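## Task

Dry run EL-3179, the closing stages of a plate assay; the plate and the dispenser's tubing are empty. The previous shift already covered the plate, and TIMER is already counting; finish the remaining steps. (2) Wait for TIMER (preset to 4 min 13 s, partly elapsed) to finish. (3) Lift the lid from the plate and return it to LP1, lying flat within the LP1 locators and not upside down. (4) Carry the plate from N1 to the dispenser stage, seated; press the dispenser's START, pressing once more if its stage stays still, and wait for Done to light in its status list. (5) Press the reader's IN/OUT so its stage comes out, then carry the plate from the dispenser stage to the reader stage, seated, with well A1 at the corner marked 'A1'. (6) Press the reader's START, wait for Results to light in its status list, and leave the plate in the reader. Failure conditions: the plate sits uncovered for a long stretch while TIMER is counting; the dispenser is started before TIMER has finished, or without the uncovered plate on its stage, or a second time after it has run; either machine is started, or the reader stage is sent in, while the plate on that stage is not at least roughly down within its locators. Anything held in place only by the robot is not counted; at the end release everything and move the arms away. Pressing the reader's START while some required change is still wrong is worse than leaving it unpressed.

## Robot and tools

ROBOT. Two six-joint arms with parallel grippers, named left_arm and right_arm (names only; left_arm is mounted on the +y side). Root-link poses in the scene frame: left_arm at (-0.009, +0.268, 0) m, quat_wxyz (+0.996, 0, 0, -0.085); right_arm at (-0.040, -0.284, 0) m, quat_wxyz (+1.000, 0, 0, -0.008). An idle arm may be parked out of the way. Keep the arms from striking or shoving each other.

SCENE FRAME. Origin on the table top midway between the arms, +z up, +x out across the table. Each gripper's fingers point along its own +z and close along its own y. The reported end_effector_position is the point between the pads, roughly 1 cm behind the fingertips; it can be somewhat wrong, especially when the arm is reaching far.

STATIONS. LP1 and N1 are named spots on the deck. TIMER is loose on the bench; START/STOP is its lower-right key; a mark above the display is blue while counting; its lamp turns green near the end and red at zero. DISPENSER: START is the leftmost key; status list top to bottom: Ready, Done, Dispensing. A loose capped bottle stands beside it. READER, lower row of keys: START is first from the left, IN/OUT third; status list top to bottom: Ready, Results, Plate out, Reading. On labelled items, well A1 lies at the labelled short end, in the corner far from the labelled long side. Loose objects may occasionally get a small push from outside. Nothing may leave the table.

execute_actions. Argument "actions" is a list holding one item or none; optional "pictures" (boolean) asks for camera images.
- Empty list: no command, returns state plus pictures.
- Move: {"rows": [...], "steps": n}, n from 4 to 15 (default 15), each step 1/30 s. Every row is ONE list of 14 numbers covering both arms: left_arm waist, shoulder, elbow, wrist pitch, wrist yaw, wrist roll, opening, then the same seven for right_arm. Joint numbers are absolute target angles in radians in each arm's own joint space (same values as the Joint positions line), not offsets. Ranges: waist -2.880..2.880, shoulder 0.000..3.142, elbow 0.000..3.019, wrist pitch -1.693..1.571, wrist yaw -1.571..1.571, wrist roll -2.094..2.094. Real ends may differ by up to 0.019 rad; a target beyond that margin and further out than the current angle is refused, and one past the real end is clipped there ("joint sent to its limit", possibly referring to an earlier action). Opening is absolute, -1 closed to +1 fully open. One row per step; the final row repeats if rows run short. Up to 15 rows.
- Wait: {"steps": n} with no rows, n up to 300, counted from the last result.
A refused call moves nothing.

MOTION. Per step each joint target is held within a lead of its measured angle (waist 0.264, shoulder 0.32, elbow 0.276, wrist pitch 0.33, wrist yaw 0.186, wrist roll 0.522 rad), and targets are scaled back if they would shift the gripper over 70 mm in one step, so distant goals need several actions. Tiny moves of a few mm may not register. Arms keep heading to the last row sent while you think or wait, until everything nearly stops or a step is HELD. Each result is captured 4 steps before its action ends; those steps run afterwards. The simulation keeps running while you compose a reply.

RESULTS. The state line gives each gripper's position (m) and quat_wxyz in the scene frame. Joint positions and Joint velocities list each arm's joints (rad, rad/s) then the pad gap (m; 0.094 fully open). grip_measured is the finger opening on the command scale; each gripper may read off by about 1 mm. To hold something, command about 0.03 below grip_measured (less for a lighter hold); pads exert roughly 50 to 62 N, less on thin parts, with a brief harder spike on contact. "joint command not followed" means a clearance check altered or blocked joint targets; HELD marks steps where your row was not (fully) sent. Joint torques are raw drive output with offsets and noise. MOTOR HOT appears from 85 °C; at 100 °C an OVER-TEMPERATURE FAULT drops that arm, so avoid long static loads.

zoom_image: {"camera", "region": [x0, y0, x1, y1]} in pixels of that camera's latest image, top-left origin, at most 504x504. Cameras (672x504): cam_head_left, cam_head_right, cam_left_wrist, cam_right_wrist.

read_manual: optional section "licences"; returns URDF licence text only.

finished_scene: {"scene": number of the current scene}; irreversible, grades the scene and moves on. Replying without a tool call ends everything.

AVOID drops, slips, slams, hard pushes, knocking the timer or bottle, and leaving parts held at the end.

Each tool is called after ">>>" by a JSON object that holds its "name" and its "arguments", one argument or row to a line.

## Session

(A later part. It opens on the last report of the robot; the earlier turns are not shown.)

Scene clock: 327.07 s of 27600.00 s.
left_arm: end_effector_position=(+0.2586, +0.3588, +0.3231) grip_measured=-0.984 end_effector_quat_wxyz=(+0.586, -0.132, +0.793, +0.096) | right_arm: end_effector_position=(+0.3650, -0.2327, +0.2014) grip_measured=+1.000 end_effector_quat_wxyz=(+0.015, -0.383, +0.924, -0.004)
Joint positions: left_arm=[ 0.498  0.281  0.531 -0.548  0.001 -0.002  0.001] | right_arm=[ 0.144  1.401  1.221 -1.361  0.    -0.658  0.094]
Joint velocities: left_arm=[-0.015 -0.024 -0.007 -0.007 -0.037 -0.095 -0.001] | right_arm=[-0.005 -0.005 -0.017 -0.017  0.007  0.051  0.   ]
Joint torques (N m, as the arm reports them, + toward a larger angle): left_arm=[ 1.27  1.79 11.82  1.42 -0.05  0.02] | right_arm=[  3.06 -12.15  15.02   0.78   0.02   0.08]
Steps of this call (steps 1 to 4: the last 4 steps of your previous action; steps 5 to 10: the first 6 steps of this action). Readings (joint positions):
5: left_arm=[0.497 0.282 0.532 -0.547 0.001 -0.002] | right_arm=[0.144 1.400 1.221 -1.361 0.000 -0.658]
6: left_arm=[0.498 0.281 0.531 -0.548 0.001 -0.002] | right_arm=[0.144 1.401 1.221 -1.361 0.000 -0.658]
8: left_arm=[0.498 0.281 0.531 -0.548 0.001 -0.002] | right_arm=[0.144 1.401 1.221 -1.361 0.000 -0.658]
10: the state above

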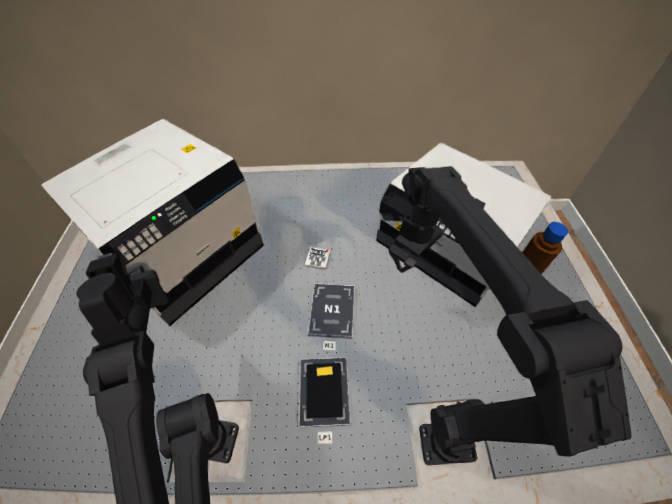

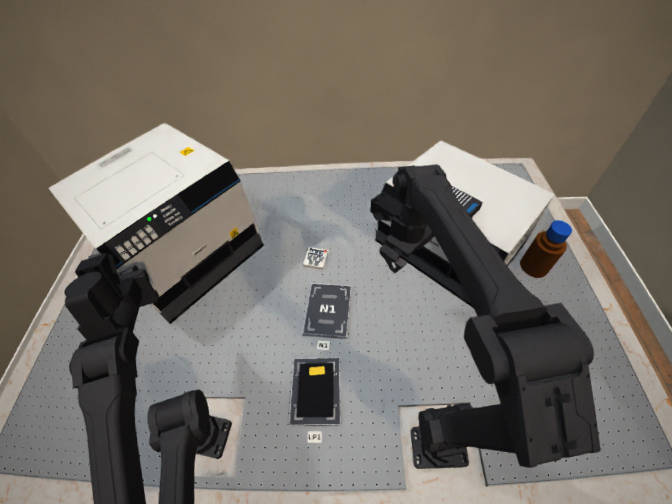

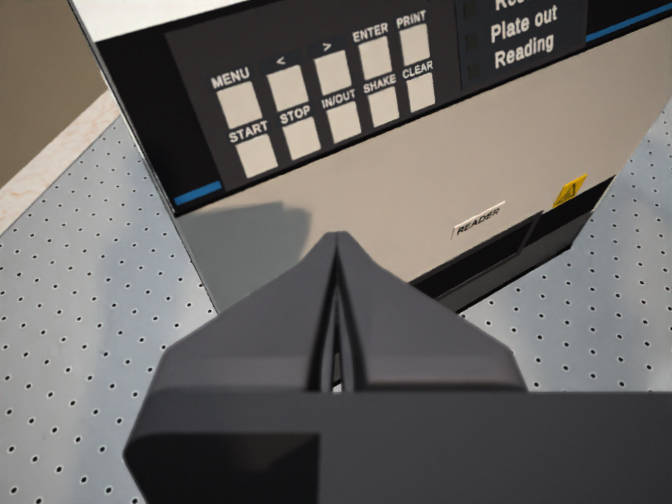

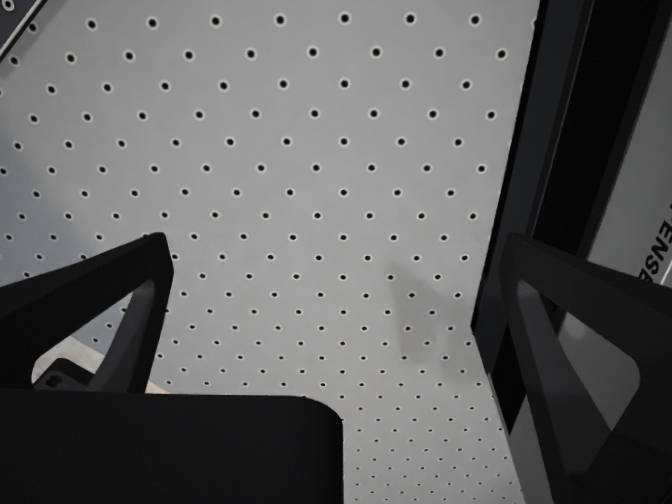

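>>> {"name": "execute_actions", "arguments": {
  "actions": [
    {"rows": [[0.498,0.285,0.560,-0.535,0.002,-0.003,-1,0.1445,1.418,1.276,-1.352,0.002,-0.657,1],[0.490,0.292,0.585,-0.522,0.002,-0.003,-1,0.1445,1.418,1.276,-1.352,0.002,-0.657,1],[0.487,0.297,0.590,-0.510,0.002,-0.003,-1,0.1445,1.418,1.276,-1.352,0.002,-0.657,1],[0.485,0.304,0.595,-0.494,0.002,-0.003,-1,0.1445,1.418,1.276,-1.352,0.002,-0.657,1],[0.483,0.313,0.600,-0.475,0.002,-0.003,-1,0.1445,1.418,1.276,-1.352,0.002,-0.657,1],[0.481,0.324,0.605,-0.454,0.002,-0.003,-1,0.1445,1.418,1.276,-1.352,0.002,-0.657,1],[0.479,0.336,0.610,-0.432,0.002,-0.003,-1,0.1445,1.418,1.276,-1.352,0.002,-0.657,1],[0.477,0.350,0.615,-0.410,0.002,-0.003,-1,0.1445,1.418,1.276,-1.352,0.002,-0.657,1],[0.476,0.365,0.619,-0.388,0.002,-0.003,-1,0.1445,1.418,1.276,-1.352,0.002,-0.657,1],[0.475,0.380,0.623,-0.367,0.002,-0.003,-1,0.1445,1.418,1.276,-1.352,0.002,-0.657,1],[0.474,0.396,0.626,-0.348,0.002,-0.003,-1,0.1445,1.418,1.276,-1.352,0.002,-0.657,1],[0.474,0.412,0.629,-0.331,0.002,-0.003,-1,0.1445,1.418,1.276,-1.352,0.002,-0.657,1],[0.474,0.428,0.631,-0.318,0.002,-0.003,-1,0.1445,1.418,1.276,-1.352,0.002,-0.657,1],[0.474,0.443,0.632,-0.308,0.002,-0.003,-1,0.1445,1.418,1.276,-1.352,0.002,-0.657,1],[0.474,0.458,0.632,-0.303,0.002,-0.003,-1,0.1445,1.418,1.276,-1.352,0.002,-0.657,1]], "steps": 15}
  ]
}}

>>> {"name": "execute_actions", "arguments": {
  "actions": [
    {"rows": [[0.474,0.472,0.632,-0.301,0.002,-0.003,-1,0.1445,1.418,1.276,-1.352,0.002,-0.657,1],[0.474,0.484,0.632,-0.301,0.002,-0.003,-1,0.1445,1.418,1.276,-1.352,0.002,-0.657,1],[0.474,0.495,0.632,-0.301,0.002,-0.003,-1,0.1445,1.418,1.276,-1.352,0.002,-0.657,1],[0.474,0.504,0.632,-0.301,0.002,-0.003,-1,0.1445,1.418,1.276,-1.352,0.002,-0.657,1],[0.474,0.511,0.632,-0.301,0.002,-0.003,-1,0.1445,1.418,1.276,-1.352,0.002,-0.657,1],[0.474,0.516,0.632,-0.301,0.002,-0.003,-1,0.1445,1.418,1.276,-1.352,0.002,-0.657,1],[0.474,0.519,0.632,-0.301,0.002,-0.003,-1,0.1445,1.418,1.276,-1.352,0.002,-0.657,1],[0.474,0.520,0.632,-0.301,0.002,-0.003,-1,0.1445,1.418,1.276,-1.352,0.002,-0.657,1]], "steps": 15}
  ]
}}

>>> {"name": "execute_actions", "arguments": {
  "actions": [
    {"steps": 6}
  ],
  "pictures": true
}}

Scene clock: 329.83 s of 27600.00 s.
left_arm: end_effector_position=(+0.2806, +0.3630, +0.3485) grip_measured=-0.984 end_effector_quat_wxyz=(+0.621, -0.123, +0.768, +0.099) | right_arm: end_effector_position=(+0.3650, -0.2327, +0.2014) grip_measured=+1.000 end_effector_quat_wxyz=(+0.015, -0.383, +0.924, -0.004)
Joint positions: left_arm=[ 0.488  0.35   0.549 -0.41   0.001 -0.002  0.001] | right_arm=[ 0.144  1.401  1.221 -1.361  0.    -0.658  0.094]
Joint velocities: left_arm=[-0.044  0.484  0.168  0.618 -0.007 -0.007 -0.   ] | right_arm=[-0.034  0.015 -0.002 -0.007 -0.022  0.007  0.   ]
Joint torques (N m, as the arm reports them, + toward a larger angle): left_arm=[-0.11  2.92 17.74  2.39 -0.06  0.01] | right_arm=[  3.2  -12.13  15.05   0.79   0.02   0.08]
Steps of this call (steps 1 to 4: the last 4 steps of your previous action; steps 5 to 15: the robot went on to your last target; steps 16 to 72: nothing new was sent; steps 73 to 83: the first 11 steps of this action). Readings (joint positions):
73: left_arm=[0.498 0.281 0.531 -0.548 0.001 -0.002] | right_arm=[0.144 1.401 1.221 -1.361 0.000 -0.658]
74: left_arm=[0.498 0.281 0.531 -0.547 0.001 -0.002] | right_arm=[0.144 1.401 1.221 -1.361 0.000 -0.658]
76: left_arm=[0.498 0.282 0.531 -0.537 0.001 -0.002] | right_arm=[0.144 1.401 1.221 -1.361 0.000 -0.658]
80: left_arm=[0.494 0.306 0.535 -0.473 0.001 -0.002] | right_arm=[0.144 1.401 1.221 -1.361 0.000 -0.658]
83: the state above

Scene clock: 330.33 s of 27600.00 s.
left_arm: end_effector_position=(+0.3197, +0.3748, +0.3326) grip_measured=-0.984 end_effector_quat_wxyz=(+0.599, -0.125, +0.786, +0.094) | right_arm: end_effector_position=(+0.3650, -0.2327, +0.2014) grip_measured=+1.000 end_effector_quat_wxyz=(+0.015, -0.383, +0.924, -0.004)
Joint positions: left_arm=[ 0.485  0.519  0.573 -0.324  0.001 -0.002  0.001] | right_arm=[ 0.144  1.401  1.221 -1.361  0.    -0.658  0.094]
Joint velocities: left_arm=[-0.015 -0.005  0.017  0.007  0.125 -0.037  0.   ] | right_arm=[ 0.005 -0.005  0.012  0.002 -0.095  0.007  0.   ]
Joint torques (N m, as the arm reports them, + toward a larger angle): left_arm=[ 0.01  0.22 17.08  2.57 -0.06  0.02] | right_arm=[  3.14 -12.16  15.05   0.8    0.02   0.08]
Steps of this call (steps 1 to 4: the last 4 steps of your previous action; steps 5 to 15: the first 11 steps of this action). Readings (joint positions):
5: left_arm=[0.485 0.435 0.572 -0.333 0.001 -0.002] | right_arm=[0.144 1.401 1.221 -1.361 0.000 -0.658]
6: left_arm=[0.485 0.450 0.573 -0.327 0.001 -0.002] | right_arm=[0.144 1.401 1.221 -1.361 0.000 -0.658]
8: left_arm=[0.485 0.478 0.573 -0.324 0.001 -0.002] | right_arm=[0.144 1.401 1.221 -1.361 0.000 -0.658]
12: left_arm=[0.485 0.514 0.573 -0.324 0.001 -0.002] | right_arm=[0.144 1.401 1.221 -1.361 0.000 -0.658]
15: the state above

Scene clock: 330.53 s of 27600.00 s.
left_arm: end_effector_position=(+0.3197, +0.3748, +0.3328) grip_measured=-0.984 end_effector_quat_wxyz=(+0.599, -0.125, +0.785, +0.094) | right_arm: end_effector_position=(+0.3650, -0.2327, +0.2014) grip_measured=+1.000 end_effector_quat_wxyz=(+0.015, -0.383, +0.924, -0.004)
Joint positions: left_arm=[ 0.485  0.519  0.573 -0.323  0.001 -0.002  0.001] | right_arm=[ 0.144  1.401  1.221 -1.361  0.    -0.658  0.094]
Joint velocities: left_arm=[-0.005 -0.015 -0.012  0.012 -0.022  0.007 -0.001] | right_arm=[ 0.005  0.005 -0.002 -0.002  0.037 -0.022  0.   ]
Joint torques (N m, as the arm reports them, + toward a larger angle): left_arm=[ 0.03  0.18 17.16  2.58 -0.07  0.02] | right_arm=[  3.09 -12.16  15.04   0.78   0.02   0.08]
Kept back: nothing.
Steps of this call (steps 1 to 4: the last 4 steps of your previous action; steps 5 to 6: the robot went on to your last target). Readings (joint positions):
1: left_arm=[0.485 0.519 0.573 -0.323 0.001 -0.002] | right_arm=[0.144 1.401 1.221 -1.361 0.000 -0.658]
2: left_arm=[0.485 0.519 0.573 -0.323 0.001 -0.002] | right_arm=[0.144 1.401 1.221 -1.361 0.000 -0.658]
4: left_arm=[0.485 0.519 0.573 -0.323 0.001 -0.002] | right_arm=[0.144 1.401 1.221 -1.361 0.000 -0.658]
6: the state above

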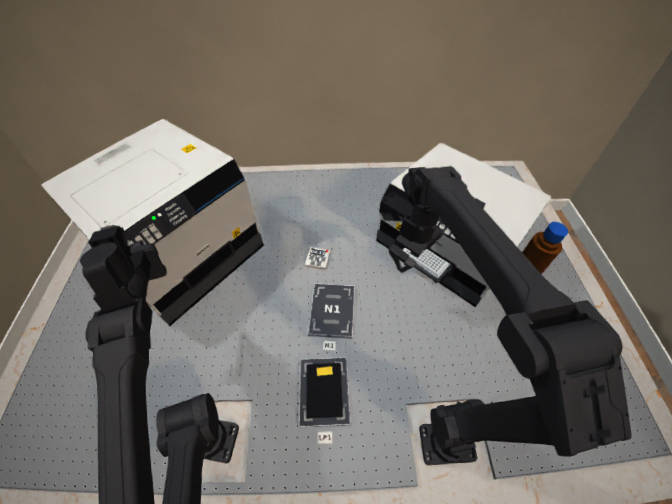

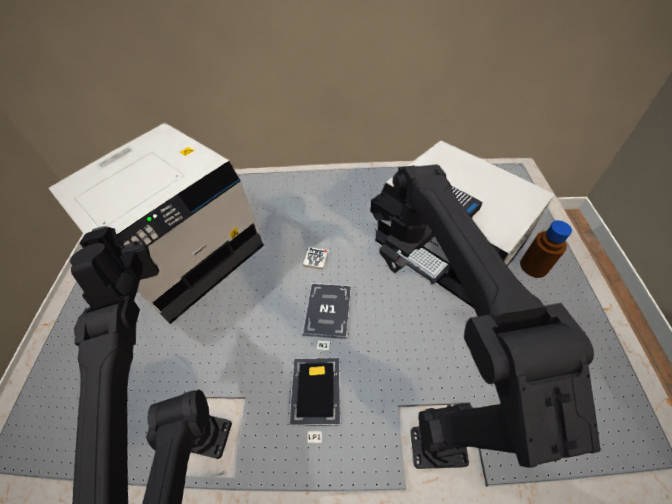

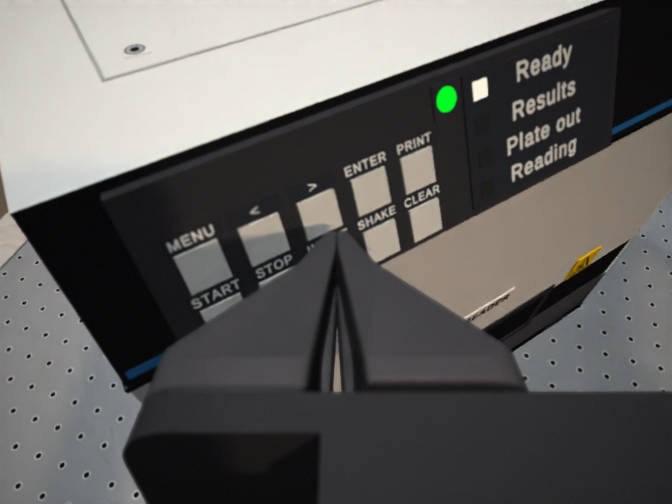

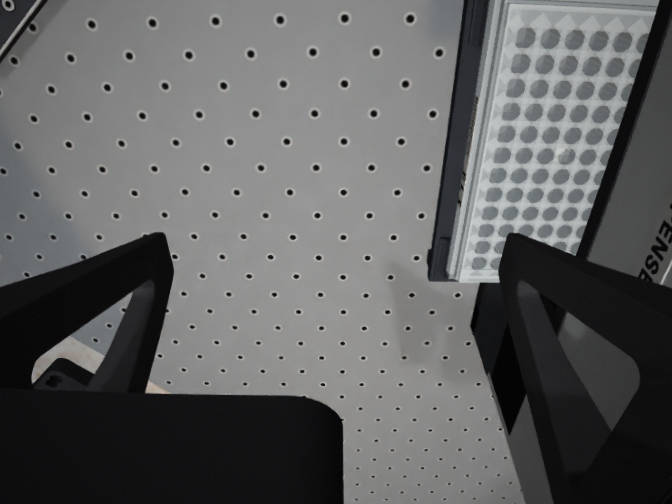

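>>> {"name": "zoom_image", "arguments": {
  "camera": "cam_left_wrist",
  "region": [160, 130, 460, 330]
}}

Region (160, 130, 460, 330) of cam_left_wrist's 672x504 image, scaled by 1.680, with more detail than that image has.

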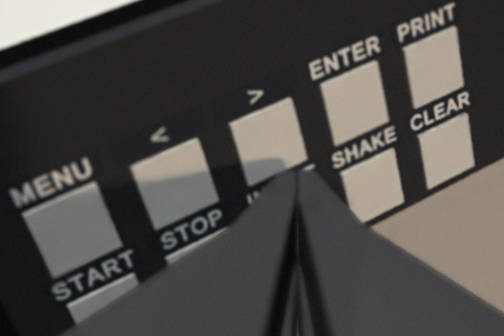

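>>> {"name": "execute_actions", "arguments": {
  "actions": [
    {"rows": [[0.473,0.523,0.620,-0.299,0.002,-0.003,-1,0.1445,1.418,1.276,-1.352,0.002,-0.657,1],[0.472,0.526,0.610,-0.297,0.002,-0.003,-1,0.1445,1.418,1.276,-1.352,0.002,-0.657,1],[0.471,0.529,0.600,-0.295,0.002,-0.003,-1,0.1445,1.418,1.276,-1.352,0.002,-0.657,1],[0.470,0.532,0.592,-0.293,0.002,-0.003,-1,0.1445,1.418,1.276,-1.352,0.002,-0.657,1],[0.469,0.535,0.586,-0.291,0.002,-0.003,-1,0.1445,1.418,1.276,-1.352,0.002,-0.657,1],[0.468,0.538,0.586,-0.290,0.002,-0.003,-1,0.1445,1.418,1.276,-1.352,0.002,-0.657,1],[0.468,0.540,0.586,-0.290,0.002,-0.003,-1,0.1445,1.418,1.276,-1.352,0.002,-0.657,1],[0.468,0.542,0.586,-0.290,0.002,-0.003,-1,0.1445,1.418,1.276,-1.352,0.002,-0.657,1]], "steps": 15}
  ]
}}

>>> {"name": "execute_actions", "arguments": {
  "actions": [
    {"steps": 6}
  ],
  "pictures": true
}}

Scene clock: 331.83 s of 27600.00 s.
left_arm: end_effector_position=(+0.3232, +0.3740, +0.3313) grip_measured=-0.984 end_effector_quat_wxyz=(+0.598, -0.123, +0.786, +0.092) | right_arm: end_effector_position=(+0.3650, -0.2327, +0.2014) grip_measured=+1.000 end_effector_quat_wxyz=(+0.015, -0.383, +0.924, -0.004)
Joint positions: left_arm=[ 0.48   0.53   0.573 -0.313  0.001 -0.002  0.001] | right_arm=[ 0.144  1.401  1.221 -1.361  0.    -0.658  0.094]
Joint velocities: left_arm=[-0.005  0.034 -0.002 -0.017 -0.022  0.022 -0.001] | right_arm=[-0.005 -0.005 -0.007 -0.002 -0.037 -0.11   0.   ]
Joint torques (N m, as the arm reports them, + toward a larger angle): left_arm=[-0.27  0.28 13.    2.56 -0.08  0.03] | right_arm=[  3.05 -12.16  15.05   0.79   0.02   0.08]
Steps of this call (steps 1 to 15: the robot went on to your last target; steps 16 to 28: nothing new was sent; steps 29 to 39: the first 11 steps of this action). Readings (joint positions):
29: left_arm=[0.485 0.519 0.573 -0.323 0.001 -0.002] | right_arm=[0.144 1.401 1.221 -1.361 0.000 -0.658]
30: left_arm=[0.485 0.519 0.573 -0.322 0.001 -0.002] | right_arm=[0.144 1.401 1.221 -1.361 0.000 -0.658]
32: left_arm=[0.485 0.519 0.573 -0.319 0.001 -0.002] | right_arm=[0.144 1.401 1.221 -1.361 0.000 -0.658]
36: left_arm=[0.481 0.524 0.573 -0.313 0.001 -0.002] | right_arm=[0.144 1.401 1.221 -1.361 0.000 -0.658]
39: the state above

Scene clock: 332.03 s of 27600.00 s.
left_arm: end_effector_position=(+0.3236, +0.3742, +0.3305) grip_measured=-0.984 end_effector_quat_wxyz=(+0.597, -0.123, +0.787, +0.092) | right_arm: end_effector_position=(+0.3650, -0.2327, +0.2014) grip_measured=+1.000 end_effector_quat_wxyz=(+0.015, -0.383, +0.924, -0.004)
Joint positions: left_arm=[ 0.48   0.533  0.573 -0.313  0.001 -0.002  0.001] | right_arm=[ 0.144  1.401  1.221 -1.361  0.    -0.658  0.094]
Joint velocities: left_arm=[-0.005 -0.015  0.017  0.027 -0.051 -0.022 -0.001] | right_arm=[-0.005 -0.005  0.017 -0.007 -0.007  0.066  0.   ]
Joint torques (N m, as the arm reports them, + toward a larger angle): left_arm=[-0.27  0.5  13.05  2.55 -0.07  0.01] | right_arm=[  3.19 -12.17  15.03   0.78   0.02   0.08]
Kept back: nothing.
Steps of this call (steps 1 to 4: the last 4 steps of your previous action; steps 5 to 6: the robot went on to your last target). Readings (joint positions):
1: left_arm=[0.480 0.532 0.573 -0.313 0.001 -0.002] | right_arm=[0.144 1.401 1.221 -1.361 0.000 -0.658]
2: left_arm=[0.480 0.532 0.573 -0.313 0.001 -0.002] | right_arm=[0.144 1.401 1.221 -1.361 0.000 -0.658]
4: left_arm=[0.480 0.533 0.573 -0.313 0.001 -0.002] | right_arm=[0.144 1.401 1.221 -1.361 0.000 -0.658]
6: the state above

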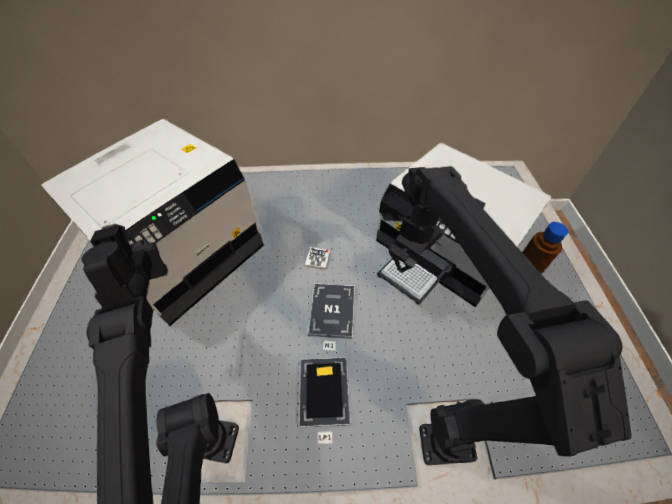

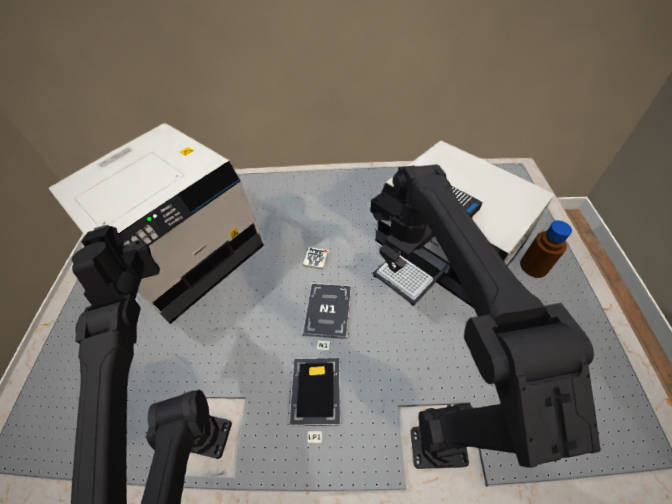

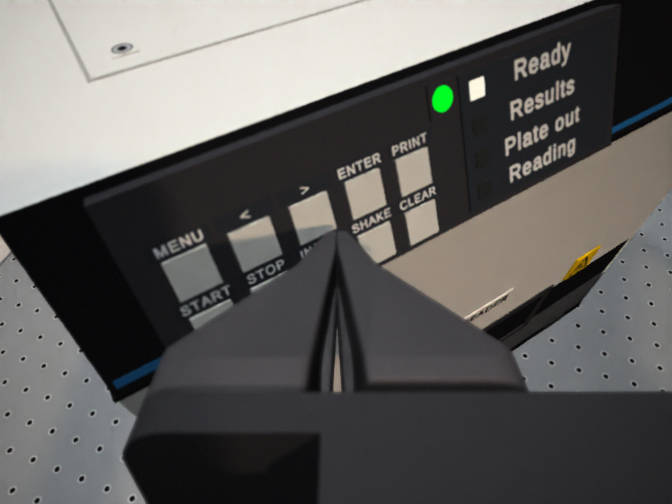

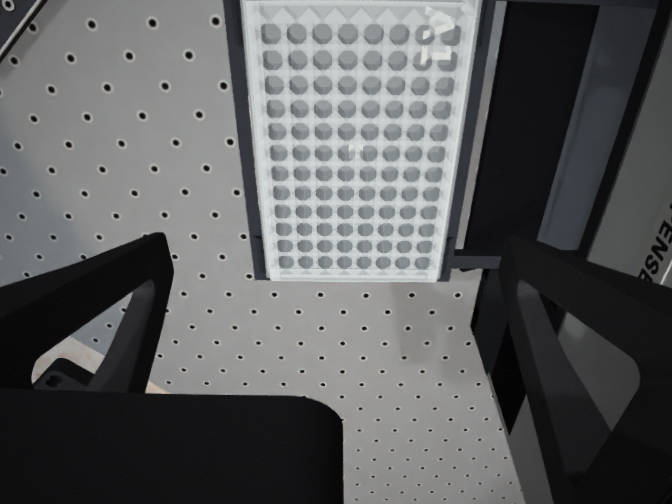

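>>> {"name": "execute_actions", "arguments": {
  "actions": [
    {"rows": [[0.472,0.543,0.586,-0.296,0.002,-0.003,-1,0.1445,1.418,1.276,-1.352,0.002,-0.657,1],[0.476,0.544,0.586,-0.302,0.002,-0.003,-1,0.1445,1.418,1.276,-1.352,0.002,-0.657,1],[0.480,0.546,0.586,-0.308,0.002,-0.003,-1,0.1445,1.418,1.276,-1.352,0.002,-0.657,1],[0.483,0.548,0.586,-0.313,0.002,-0.003,-1,0.1445,1.418,1.276,-1.352,0.002,-0.657,1],[0.485,0.550,0.586,-0.317,0.002,-0.003,-1,0.1445,1.418,1.276,-1.352,0.002,-0.657,1],[0.485,0.552,0.586,-0.317,0.002,-0.003,-1,0.1445,1.418,1.276,-1.352,0.002,-0.657,1],[0.485,0.554,0.586,-0.317,0.002,-0.003,-1,0.1445,1.418,1.276,-1.352,0.002,-0.657,1],[0.485,0.556,0.586,-0.317,0.002,-0.003,-1,0.1445,1.418,1.276,-1.352,0.002,-0.657,1],[0.485,0.558,0.586,-0.317,0.002,-0.003,-1,0.1445,1.418,1.276,-1.352,0.002,-0.657,1],[0.485,0.560,0.586,-0.317,0.002,-0.003,-1,0.1445,1.418,1.276,-1.352,0.002,-0.657,1],[0.485,0.562,0.586,-0.317,0.002,-0.003,-1,0.1445,1.418,1.276,-1.352,0.002,-0.657,1],[0.485,0.564,0.586,-0.317,0.002,-0.003,-1,0.1445,1.418,1.276,-1.352,0.002,-0.657,1],[0.485,0.566,0.586,-0.317,0.002,-0.003,-1,0.1445,1.418,1.276,-1.352,0.002,-0.657,1],[0.485,0.568,0.586,-0.317,0.002,-0.003,-1,0.1445,1.418,1.276,-1.352,0.002,-0.657,1],[0.485,0.570,0.586,-0.317,0.002,-0.003,-1,0.1445,1.418,1.276,-1.352,0.002,-0.657,1]], "steps": 15}
  ]
}}

>>> {"name": "execute_actions", "arguments": {
  "actions": [
    {"rows": [[0.485,0.570,0.586,-0.317,0.002,-0.003,-1,0.1445,1.418,1.276,-1.352,0.002,-0.657,1]], "steps": 10}
  ],
  "pictures": true
}}

Scene clock: 333.03 s of 27600.00 s.
left_arm: end_effector_position=(+0.3261, +0.3750, +0.3262) grip_measured=-0.984 end_effector_quat_wxyz=(+0.592, -0.124, +0.791, +0.091) | right_arm: end_effector_position=(+0.3650, -0.2327, +0.2014) grip_measured=+1.000 end_effector_quat_wxyz=(+0.015, -0.383, +0.924, -0.004)
Joint positions: left_arm=[ 0.48   0.546  0.573 -0.313  0.001 -0.002  0.001] | right_arm=[ 0.144  1.401  1.221 -1.361  0.    -0.658  0.094]
Joint velocities: left_arm=[-0.005  0.063 -0.002 -0.012 -0.007  0.051 -0.001] | right_arm=[ 0.015  0.005  0.002  0.007  0.051 -0.051  0.   ]
Joint torques (N m, as the arm reports them, + toward a larger angle): left_arm=[ 1.31  0.86 12.98  1.58 -0.06  0.02] | right_arm=[  3.14 -12.15  15.04   0.8    0.02   0.08]
Steps of this call (steps 1 to 15: the robot went on to your last target; steps 16 to 19: nothing new was sent; steps 20 to 30: the first 11 steps of this action). Readings (joint positions):
20: left_arm=[0.480 0.533 0.573 -0.313 0.001 -0.002] | right_arm=[0.144 1.401 1.221 -1.361 0.000 -0.658]
21: left_arm=[0.480 0.533 0.573 -0.313 0.001 -0.002] | right_arm=[0.144 1.401 1.221 -1.361 0.000 -0.658]
23: left_arm=[0.480 0.533 0.573 -0.313 0.001 -0.002] | right_arm=[0.144 1.401 1.221 -1.361 0.000 -0.658]
27: left_arm=[0.480 0.539 0.573 -0.313 0.001 -0.002] | right_arm=[0.144 1.401 1.221 -1.361 0.000 -0.658]
30: the state above

Scene clock: 333.37 s of 27600.00 s.
left_arm: end_effector_position=(+0.3280, +0.3756, +0.3228) grip_measured=-0.984 end_effector_quat_wxyz=(+0.588, -0.124, +0.794, +0.091) | right_arm: end_effector_position=(+0.3650, -0.2327, +0.2014) grip_measured=+1.000 end_effector_quat_wxyz=(+0.015, -0.383, +0.924, -0.004)
Joint positions: left_arm=[ 0.48   0.556  0.573 -0.313  0.001 -0.002  0.001] | right_arm=[ 0.144  1.401  1.221 -1.361  0.    -0.658  0.094]
Joint velocities: left_arm=[-0.005 -0.005 -0.002 -0.007 -0.066 -0.051 -0.   ] | right_arm=[-0.015  0.005 -0.002  0.012  0.007  0.051  0.   ]
Joint torques (N m, as the arm reports them, + toward a larger angle): left_arm=[ 1.33  0.61 12.9   1.61 -0.06  0.02] | right_arm=[  3.17 -12.19  15.04   0.79   0.01   0.08]
Steps of this call (steps 1 to 4: the last 4 steps of your previous action; steps 5 to 10: the first 6 steps of this action). Readings (joint positions):
5: left_arm=[0.480 0.556 0.573 -0.313 0.001 -0.002] | right_arm=[0.144 1.401 1.221 -1.361 0.000 -0.658]
6: left_arm=[0.480 0.556 0.573 -0.313 0.001 -0.002] | right_arm=[0.144 1.401 1.221 -1.361 0.000 -0.658]
8: left_arm=[0.480 0.556 0.573 -0.313 0.001 -0.002] | right_arm=[0.144 1.401 1.221 -1.361 0.000 -0.658]
10: the state above

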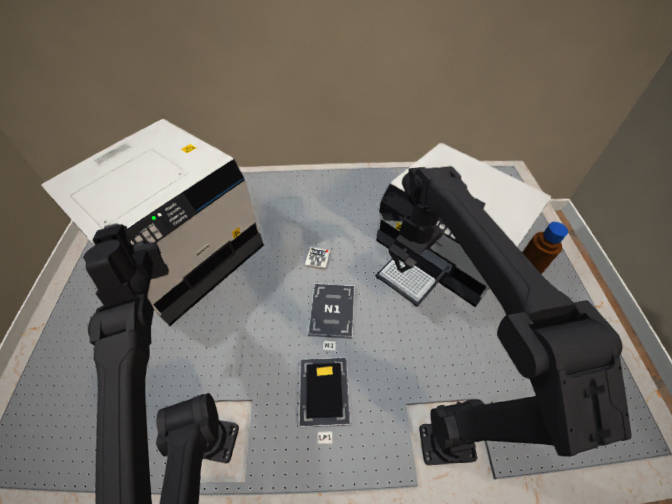

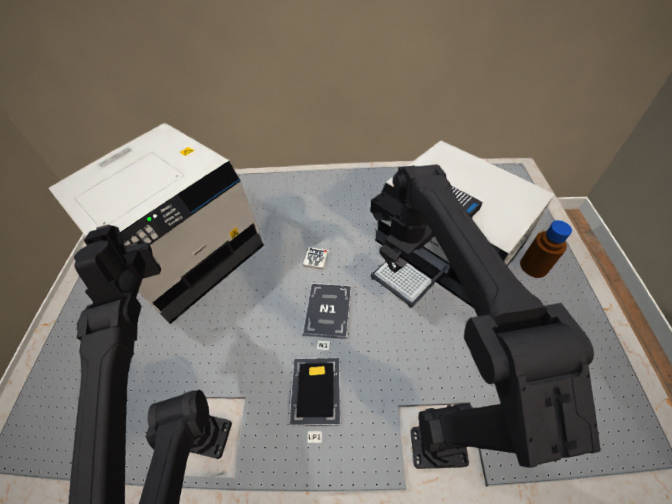

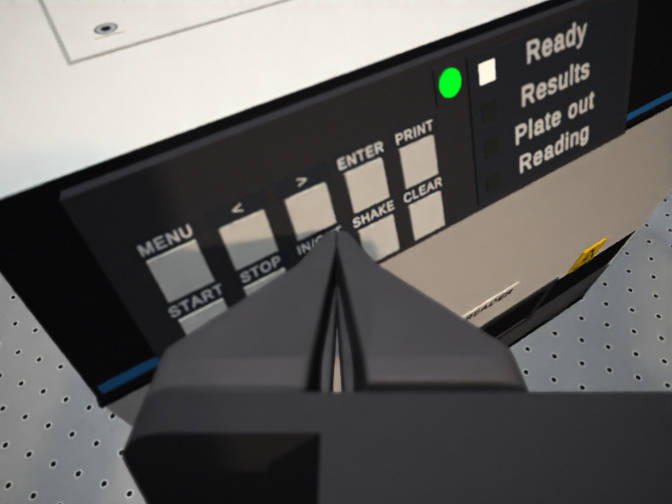

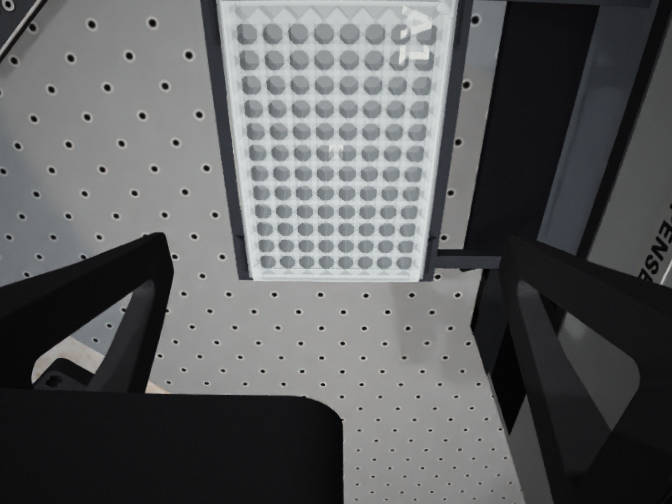

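>>> {"name": "execute_actions", "arguments": {
  "actions": [
    {"rows": [[0.485,0.572,0.586,-0.317,0.002,-0.003,-1,0.1445,1.418,1.276,-1.352,0.002,-0.657,1],[0.485,0.574,0.586,-0.317,0.002,-0.003,-1,0.1445,1.418,1.276,-1.352,0.002,-0.657,1],[0.486,0.576,0.586,-0.317,0.002,-0.003,-1,0.1445,1.418,1.276,-1.352,0.002,-0.657,1],[0.486,0.578,0.586,-0.317,0.002,-0.003,-1,0.1445,1.418,1.276,-1.352,0.002,-0.657,1],[0.487,0.580,0.586,-0.317,0.002,-0.003,-1,0.1445,1.418,1.276,-1.352,0.002,-0.657,1],[0.487,0.582,0.586,-0.317,0.002,-0.003,-1,0.1445,1.418,1.276,-1.352,0.002,-0.657,1],[0.488,0.584,0.586,-0.317,0.002,-0.003,-1,0.1445,1.418,1.276,-1.352,0.002,-0.657,1],[0.488,0.586,0.586,-0.317,0.002,-0.003,-1,0.1445,1.418,1.276,-1.352,0.002,-0.657,1],[0.489,0.588,0.586,-0.317,0.002,-0.003,-1,0.1445,1.418,1.276,-1.352,0.002,-0.657,1],[0.489,0.590,0.586,-0.317,0.002,-0.003,-1,0.1445,1.418,1.276,-1.352,0.002,-0.657,1],[0.490,0.592,0.586,-0.317,0.002,-0.003,-1,0.1445,1.418,1.276,-1.352,0.002,-0.657,1],[0.490,0.594,0.586,-0.317,0.002,-0.003,-1,0.1445,1.418,1.276,-1.352,0.002,-0.657,1]], "steps": 15}
  ]
}}

>>> {"name": "execute_actions", "arguments": {
  "actions": [
    {"steps": 6}
  ],
  "pictures": true
}}

Scene clock: 334.20 s of 27600.00 s.
left_arm: end_effector_position=(+0.3285, +0.3757, +0.3219) grip_measured=-0.984 end_effector_quat_wxyz=(+0.587, -0.124, +0.795, +0.090) | right_arm: end_effector_position=(+0.3650, -0.2327, +0.2014) grip_measured=+1.000 end_effector_quat_wxyz=(+0.015, -0.383, +0.924, -0.004)
Joint positions: left_arm=[ 0.48   0.559  0.573 -0.313  0.002 -0.002  0.001] | right_arm=[ 0.144  1.401  1.221 -1.361  0.    -0.658  0.094]
Joint velocities: left_arm=[-0.005  0.005  0.007  0.002 -0.081 -0.007  0.   ] | right_arm=[-0.015 -0.015 -0.007 -0.007 -0.007 -0.022  0.   ]
Joint torques (N m, as the arm reports them, + toward a larger angle): left_arm=[ 1.47  2.27 13.04  1.55 -0.08  0.02] | right_arm=[  3.1  -12.19  15.04   0.8    0.02   0.08]
Steps of this call (steps 1 to 4: the last 4 steps of your previous action; steps 5 to 14: the robot went on to your last target; steps 15 to 25: the first 11 steps of this action). Readings (joint positions):
15: left_arm=[0.480 0.556 0.573 -0.313 0.001 -0.002] | right_arm=[0.144 1.401 1.221 -1.361 0.000 -0.658]
16: left_arm=[0.480 0.556 0.573 -0.313 0.001 -0.002] | right_arm=[0.144 1.401 1.221 -1.361 0.000 -0.658]
18: left_arm=[0.480 0.556 0.573 -0.313 0.001 -0.002] | right_arm=[0.144 1.401 1.221 -1.361 0.000 -0.658]
22: left_arm=[0.480 0.558 0.573 -0.313 0.001 -0.002] | right_arm=[0.144 1.401 1.221 -1.361 0.000 -0.658]
25: the state above

Scene clock: 334.40 s of 27600.00 s.
left_arm: end_effector_position=(+0.3285, +0.3757, +0.3219) grip_measured=-0.984 end_effector_quat_wxyz=(+0.587, -0.124, +0.795, +0.090) | right_arm: end_effector_position=(+0.3650, -0.2327, +0.2014) grip_measured=+1.000 end_effector_quat_wxyz=(+0.015, -0.383, +0.924, -0.004)
Joint positions: left_arm=[ 0.48   0.559  0.573 -0.313  0.002 -0.002  0.001] | right_arm=[ 0.144  1.401  1.221 -1.361  0.    -0.658  0.094]
Joint velocities: left_arm=[ 0.005 -0.024  0.007 -0.002  0.081 -0.022 -0.001] | right_arm=[ 0.005 -0.015 -0.012  0.012  0.007 -0.037  0.   ]
Joint torques (N m, as the arm reports them, + toward a larger angle): left_arm=[ 1.49  2.51 13.    1.53 -0.08  0.01] | right_arm=[  3.12 -12.16  15.05   0.79   0.01   0.08]
Kept back: nothing.
Steps of this call (steps 1 to 4: the last 4 steps of your previous action; steps 5 to 6: the robot went on to your last target). Readings (joint positions):
1: left_arm=[0.480 0.559 0.573 -0.313 0.002 -0.002] | right_arm=[0.144 1.401 1.221 -1.361 0.000 -0.658]
2: left_arm=[0.480 0.559 0.573 -0.313 0.002 -0.002] | right_arm=[0.144 1.401 1.221 -1.361 0.000 -0.658]
4: left_arm=[0.480 0.559 0.573 -0.313 0.002 -0.002] | right_arm=[0.144 1.401 1.221 -1.361 0.000 -0.658]
6: the state above

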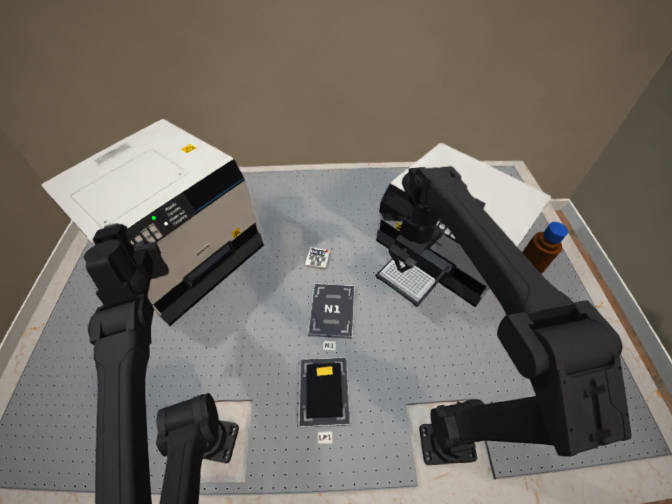

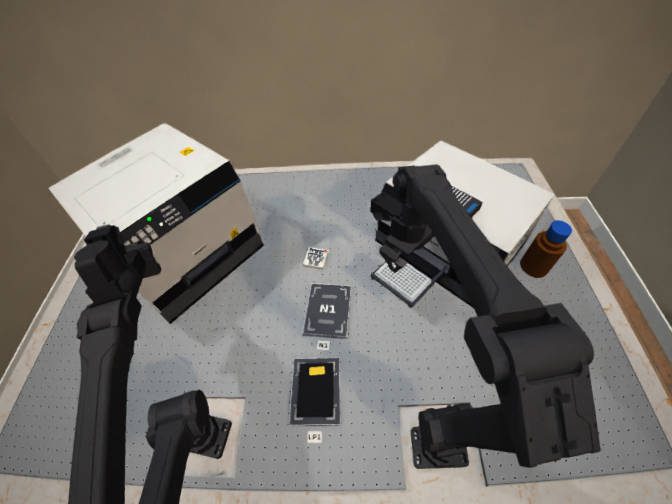

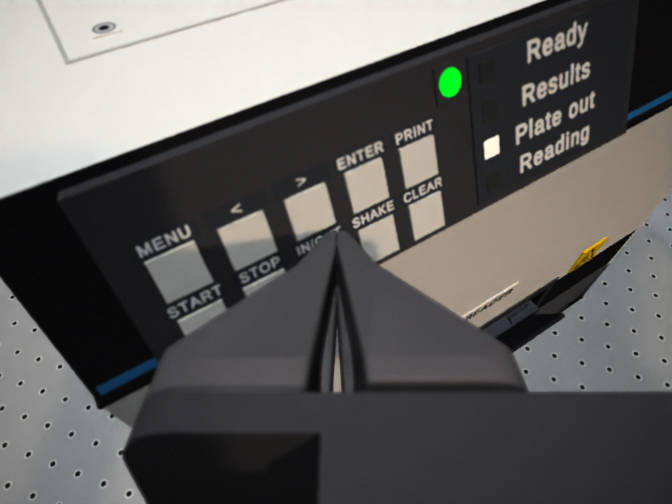

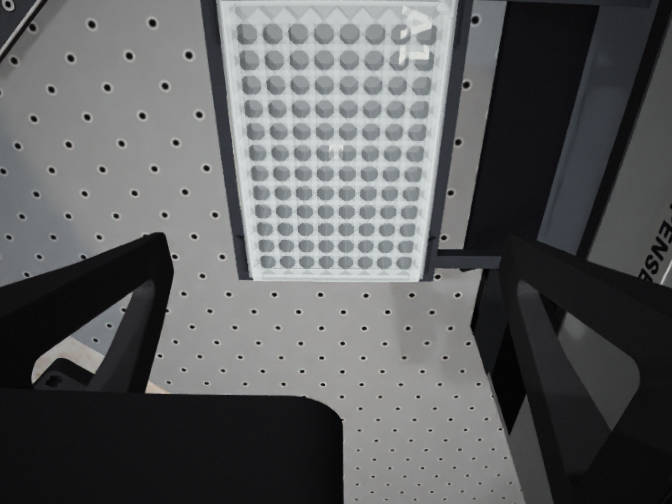

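>>> {"name": "execute_actions", "arguments": {
  "actions": [
    {"rows": [[0.486,0.575,0.584,-0.317,0.002,-0.003,-1,0.142,1.419,1.250,-1.351,0.002,-0.662,1],[0.482,0.556,0.582,-0.317,0.002,-0.003,-1,0.140,1.420,1.225,-1.349,0.002,-0.668,1],[0.480,0.542,0.580,-0.317,0.002,-0.003,-1,0.139,1.421,1.207,-1.345,0.002,-0.672,1],[0.480,0.530,0.580,-0.317,0.002,-0.003,-1,0.138,1.422,1.202,-1.339,0.002,-0.674,1],[0.480,0.515,0.580,-0.317,0.002,-0.003,-1,0.137,1.424,1.196,-1.331,0.002,-0.675,1],[0.480,0.497,0.578,-0.320,0.002,-0.003,-1,0.136,1.426,1.189,-1.322,0.002,-0.676,1],[0.480,0.477,0.576,-0.325,0.002,-0.003,-1,0.135,1.428,1.181,-1.312,0.002,-0.677,1],[0.480,0.455,0.574,-0.331,0.002,-0.003,-1,0.134,1.431,1.172,-1.301,0.002,-0.678,1],[0.480,0.432,0.572,-0.337,0.002,-0.003,-1,0.133,1.434,1.163,-1.290,0.002,-0.679,1],[0.482,0.409,0.570,-0.343,0.002,-0.003,-1,0.132,1.437,1.153,-1.278,0.002,-0.680,1],[0.485,0.386,0.568,-0.349,0.002,-0.003,-1,0.131,1.439,1.143,-1.266,0.002,-0.681,1],[0.489,0.364,0.566,-0.355,0.002,-0.003,-1,0.130,1.442,1.134,-1.255,0.002,-0.681,1],[0.494,0.344,0.564,-0.361,0.002,-0.003,-1,0.130,1.445,1.125,-1.244,0.002,-0.681,1],[0.501,0.327,0.562,-0.366,0.002,-0.003,-1,0.130,1.447,1.117,-1.234,0.002,-0.681,1],[0.510,0.313,0.560,-0.370,0.002,-0.003,-1,0.130,1.449,1.110,-1.225,0.002,-0.681,1]], "steps": 15}
  ]
}}

>>> {"name": "execute_actions", "arguments": {
  "actions": [
    {"rows": [[0.522,0.303,0.558,-0.373,0.002,-0.003,-1,0.130,1.451,1.104,-1.218,0.002,-0.681,1],[0.537,0.297,0.558,-0.375,0.002,-0.003,-1,0.130,1.452,1.099,-1.212,0.002,-0.681,1],[0.555,0.294,0.558,-0.376,0.002,-0.003,-1,0.130,1.453,1.096,-1.208,0.002,-0.681,1],[0.576,0.294,0.558,-0.376,0.002,-0.003,-1,0.130,1.454,1.0945,-1.206,0.002,-0.681,1],[0.599,0.294,0.558,-0.376,0.002,-0.003,-1,0.130,1.454,1.0945,-1.206,0.002,-0.681,1],[0.624,0.294,0.558,-0.376,0.002,-0.003,-1,0.130,1.454,1.0945,-1.206,0.002,-0.681,1],[0.650,0.294,0.558,-0.376,0.002,-0.003,-1,0.130,1.454,1.0945,-1.206,0.002,-0.681,1],[0.677,0.294,0.558,-0.376,0.002,-0.003,-1,0.130,1.454,1.0945,-1.206,0.002,-0.681,1],[0.705,0.294,0.558,-0.376,0.002,-0.003,-1,0.130,1.454,1.0945,-1.206,0.002,-0.681,1],[0.733,0.294,0.558,-0.376,0.002,-0.003,-1,0.130,1.454,1.0945,-1.206,0.002,-0.681,1],[0.761,0.294,0.558,-0.376,0.002,-0.003,-1,0.130,1.454,1.0945,-1.206,0.002,-0.681,1],[0.788,0.294,0.558,-0.376,0.002,-0.003,-1,0.130,1.454,1.0945,-1.206,0.002,-0.681,1],[0.814,0.294,0.558,-0.376,0.002,-0.003,-1,0.130,1.454,1.0945,-1.206,0.002,-0.681,1],[0.839,0.294,0.558,-0.376,0.002,-0.003,-1,0.130,1.454,1.0945,-1.206,0.002,-0.681,1],[0.862,0.294,0.558,-0.376,0.002,-0.003,-1,0.130,1.454,1.0945,-1.206,0.002,-0.681,1]], "steps": 15}
  ]
}}

>>> {"name": "execute_actions", "arguments": {
  "actions": [
    {"rows": [[0.883,0.294,0.558,-0.376,0.002,-0.003,-1,0.130,1.454,1.0945,-1.206,0.002,-0.681,1],[0.901,0.294,0.558,-0.376,0.002,-0.003,-1,0.130,1.454,1.0945,-1.206,0.002,-0.681,1],[0.917,0.294,0.558,-0.376,0.002,-0.003,-1,0.130,1.454,1.0945,-1.206,0.002,-0.681,1],[0.930,0.294,0.558,-0.376,0.002,-0.003,-1,0.130,1.454,1.0945,-1.206,0.002,-0.681,1],[0.940,0.294,0.558,-0.376,0.002,-0.003,-1,0.130,1.454,1.0945,-1.206,0.002,-0.681,1],[0.946,0.294,0.558,-0.376,0.002,-0.003,-1,0.130,1.454,1.0945,-1.206,0.002,-0.681,1],[0.950,0.294,0.558,-0.376,0.002,-0.003,-1,0.130,1.454,1.0945,-1.206,0.002,-0.681,1]], "steps": 12}
  ],
  "pictures": true
}}

Scene clock: 336.97 s of 27600.00 s.
left_arm: end_effector_position=(+0.3060, +0.3682, +0.3498) grip_measured=-0.984 end_effector_quat_wxyz=(+0.621, -0.120, +0.769, +0.095) | right_arm: end_effector_position=(+0.3663, -0.2338, +0.1828) grip_measured=+1.000 end_effector_quat_wxyz=(+0.021, -0.384, +0.923, -0.006)
Joint positions: left_arm=[ 0.48   0.45   0.569 -0.33   0.003 -0.002  0.001] | right_arm=[ 0.141  1.405  1.176 -1.297  0.    -0.665  0.094]
Joint velocities: left_arm=[-0.005 -0.777 -0.032 -0.144  0.051  0.051 -0.   ] | right_arm=[-0.034  0.054 -0.286  0.33  -0.066  0.037  0.   ]
Joint torques (N m, as the arm reports them, + toward a larger angle): left_arm=[ 1.35 -0.58 12.05  1.49 -0.12  0.01] | right_arm=[  2.51 -10.95   8.73   0.74   0.02  -0.06]
Steps of this call (steps 1 to 15: the robot went on to your last target; steps 16 to 66: nothing new was sent; steps 67 to 77: the first 11 steps of this action). Readings (joint positions):
67: left_arm=[0.480 0.559 0.573 -0.313 0.002 -0.002] | right_arm=[0.144 1.401 1.221 -1.361 0.000 -0.658]
68: left_arm=[0.480 0.558 0.573 -0.313 0.002 -0.002] | right_arm=[0.144 1.401 1.221 -1.361 0.000 -0.658]
70: left_arm=[0.480 0.553 0.573 -0.313 0.003 -0.002] | right_arm=[0.144 1.401 1.220 -1.357 0.000 -0.659]
74: left_arm=[0.480 0.517 0.573 -0.317 0.003 -0.002] | right_arm=[0.143 1.401 1.202 -1.328 0.000 -0.662]
77: the state above

Scene clock: 337.47 s of 27600.00 s.
left_arm: end_effector_position=(+0.2421, +0.4156, +0.3811) grip_measured=-0.984 end_effector_quat_wxyz=(+0.649, -0.195, +0.714, +0.176) | right_arm: end_effector_position=(+0.3618, -0.2362, +0.1430) grip_measured=+1.000 end_effector_quat_wxyz=(+0.008, -0.384, +0.923, -0.002)
Joint positions: left_arm=[ 0.704  0.287  0.557 -0.367  0.003 -0.002  0.001] | right_arm=[ 0.136  1.439  1.103 -1.217  0.    -0.669  0.094]
Joint velocities: left_arm=[ 0.845 -0.005 -0.032  0.002 -0.066 -0.007  0.001] | right_arm=[-0.005 -0.015  0.017 -0.017 -0.007  0.037  0.   ]
Joint torques (N m, as the arm reports them, + toward a larger angle): left_arm=[ 1.19  2.98 11.87  1.36 -0.13  0.02] | right_arm=[  2.62 -12.62   8.97   0.86   0.01  -0.06]
Steps of this call (steps 1 to 4: the last 4 steps of your previous action; steps 5 to 15: the first 11 steps of this action). Readings (joint positions):
5: left_arm=[0.489 0.324 0.565 -0.354 0.003 -0.002] | right_arm=[0.136 1.425 1.127 -1.246 0.000 -0.667]
6: left_arm=[0.498 0.308 0.565 -0.358 0.003 -0.002] | right_arm=[0.136 1.429 1.120 -1.238 0.000 -0.667]
8: left_arm=[0.526 0.289 0.565 -0.361 0.003 -0.002] | right_arm=[0.136 1.436 1.109 -1.226 0.000 -0.668]
12: left_arm=[0.619 0.287 0.562 -0.365 0.003 -0.002] | right_arm=[0.136 1.439 1.103 -1.219 0.000 -0.669]
15: the state above

Scene clock: 337.87 s of 27600.00 s.
left_arm: end_effector_position=(+0.2006, +0.4704, +0.3802) grip_measured=-0.984 end_effector_quat_wxyz=(+0.623, -0.278, +0.687, +0.251) | right_arm: end_effector_position=(+0.3618, -0.2362, +0.1430) grip_measured=+1.000 end_effector_quat_wxyz=(+0.008, -0.384, +0.923, -0.002)
Joint positions: left_arm=[ 0.941  0.287  0.556 -0.367  0.003 -0.002  0.001] | right_arm=[ 0.136  1.439  1.103 -1.217  0.    -0.669  0.094]
Joint velocities: left_arm=[ 0.112  0.005 -0.017 -0.022  0.007 -0.007 -0.002] | right_arm=[-0.015 -0.015 -0.012  0.007  0.007 -0.037  0.   ]
Joint torques (N m, as the arm reports them, + toward a larger angle): left_arm=[ 1.03  2.82 11.81  1.39 -0.12  0.01] | right_arm=[  2.58 -12.6    9.08   0.86   0.01  -0.06]
Steps of this call (steps 1 to 4: the last 4 steps of your previous action; steps 5 to 12: the first 8 steps of this action). Readings (joint positions):
5: left_arm=[0.839 0.287 0.556 -0.367 0.003 -0.002] | right_arm=[0.136 1.439 1.103 -1.217 0.000 -0.669]
6: left_arm=[0.862 0.287 0.556 -0.367 0.003 -0.002] | right_arm=[0.136 1.439 1.103 -1.217 0.000 -0.669]
8: left_arm=[0.900 0.287 0.556 -0.367 0.003 -0.002] | right_arm=[0.136 1.439 1.103 -1.217 0.000 -0.669]
12: the state above

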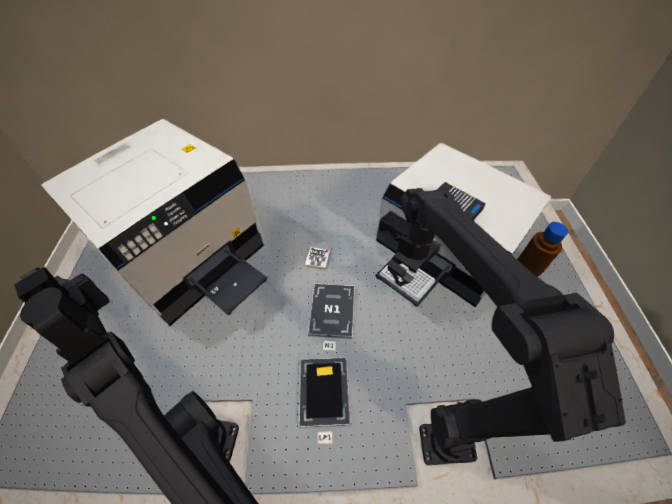

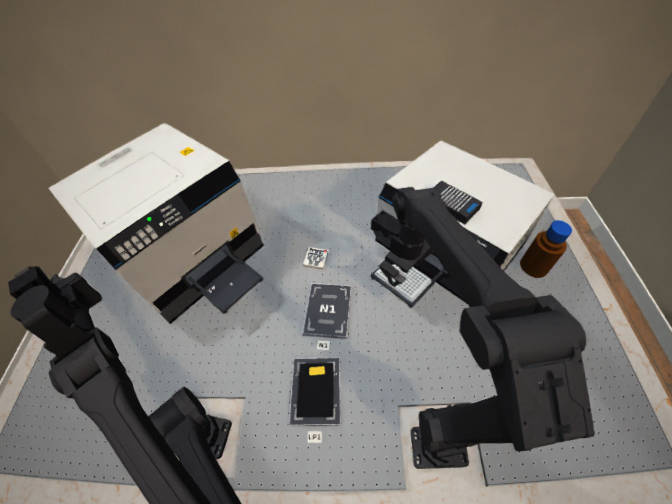

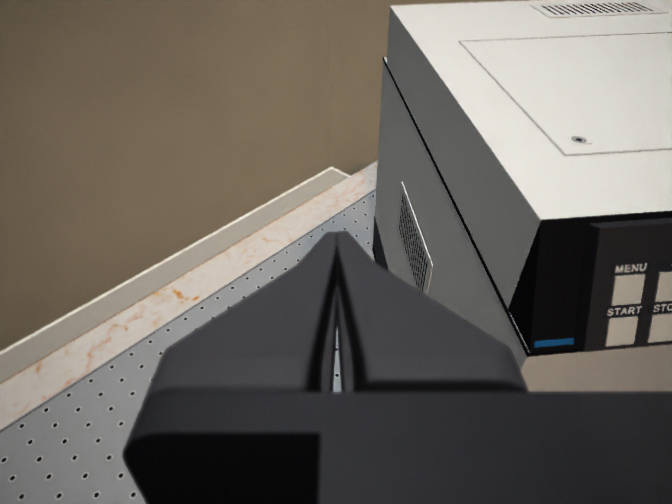

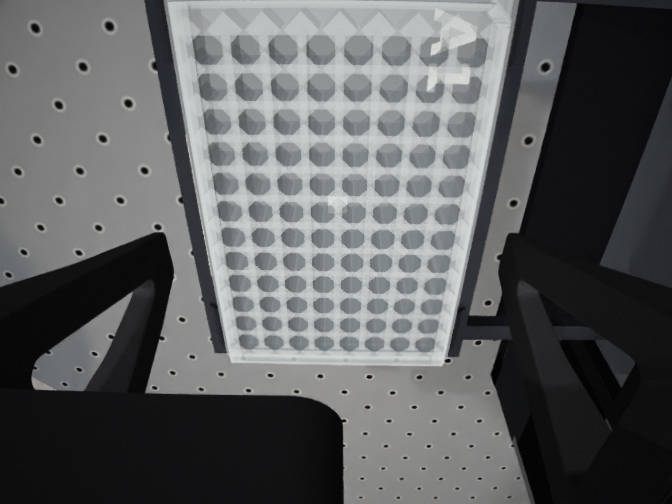

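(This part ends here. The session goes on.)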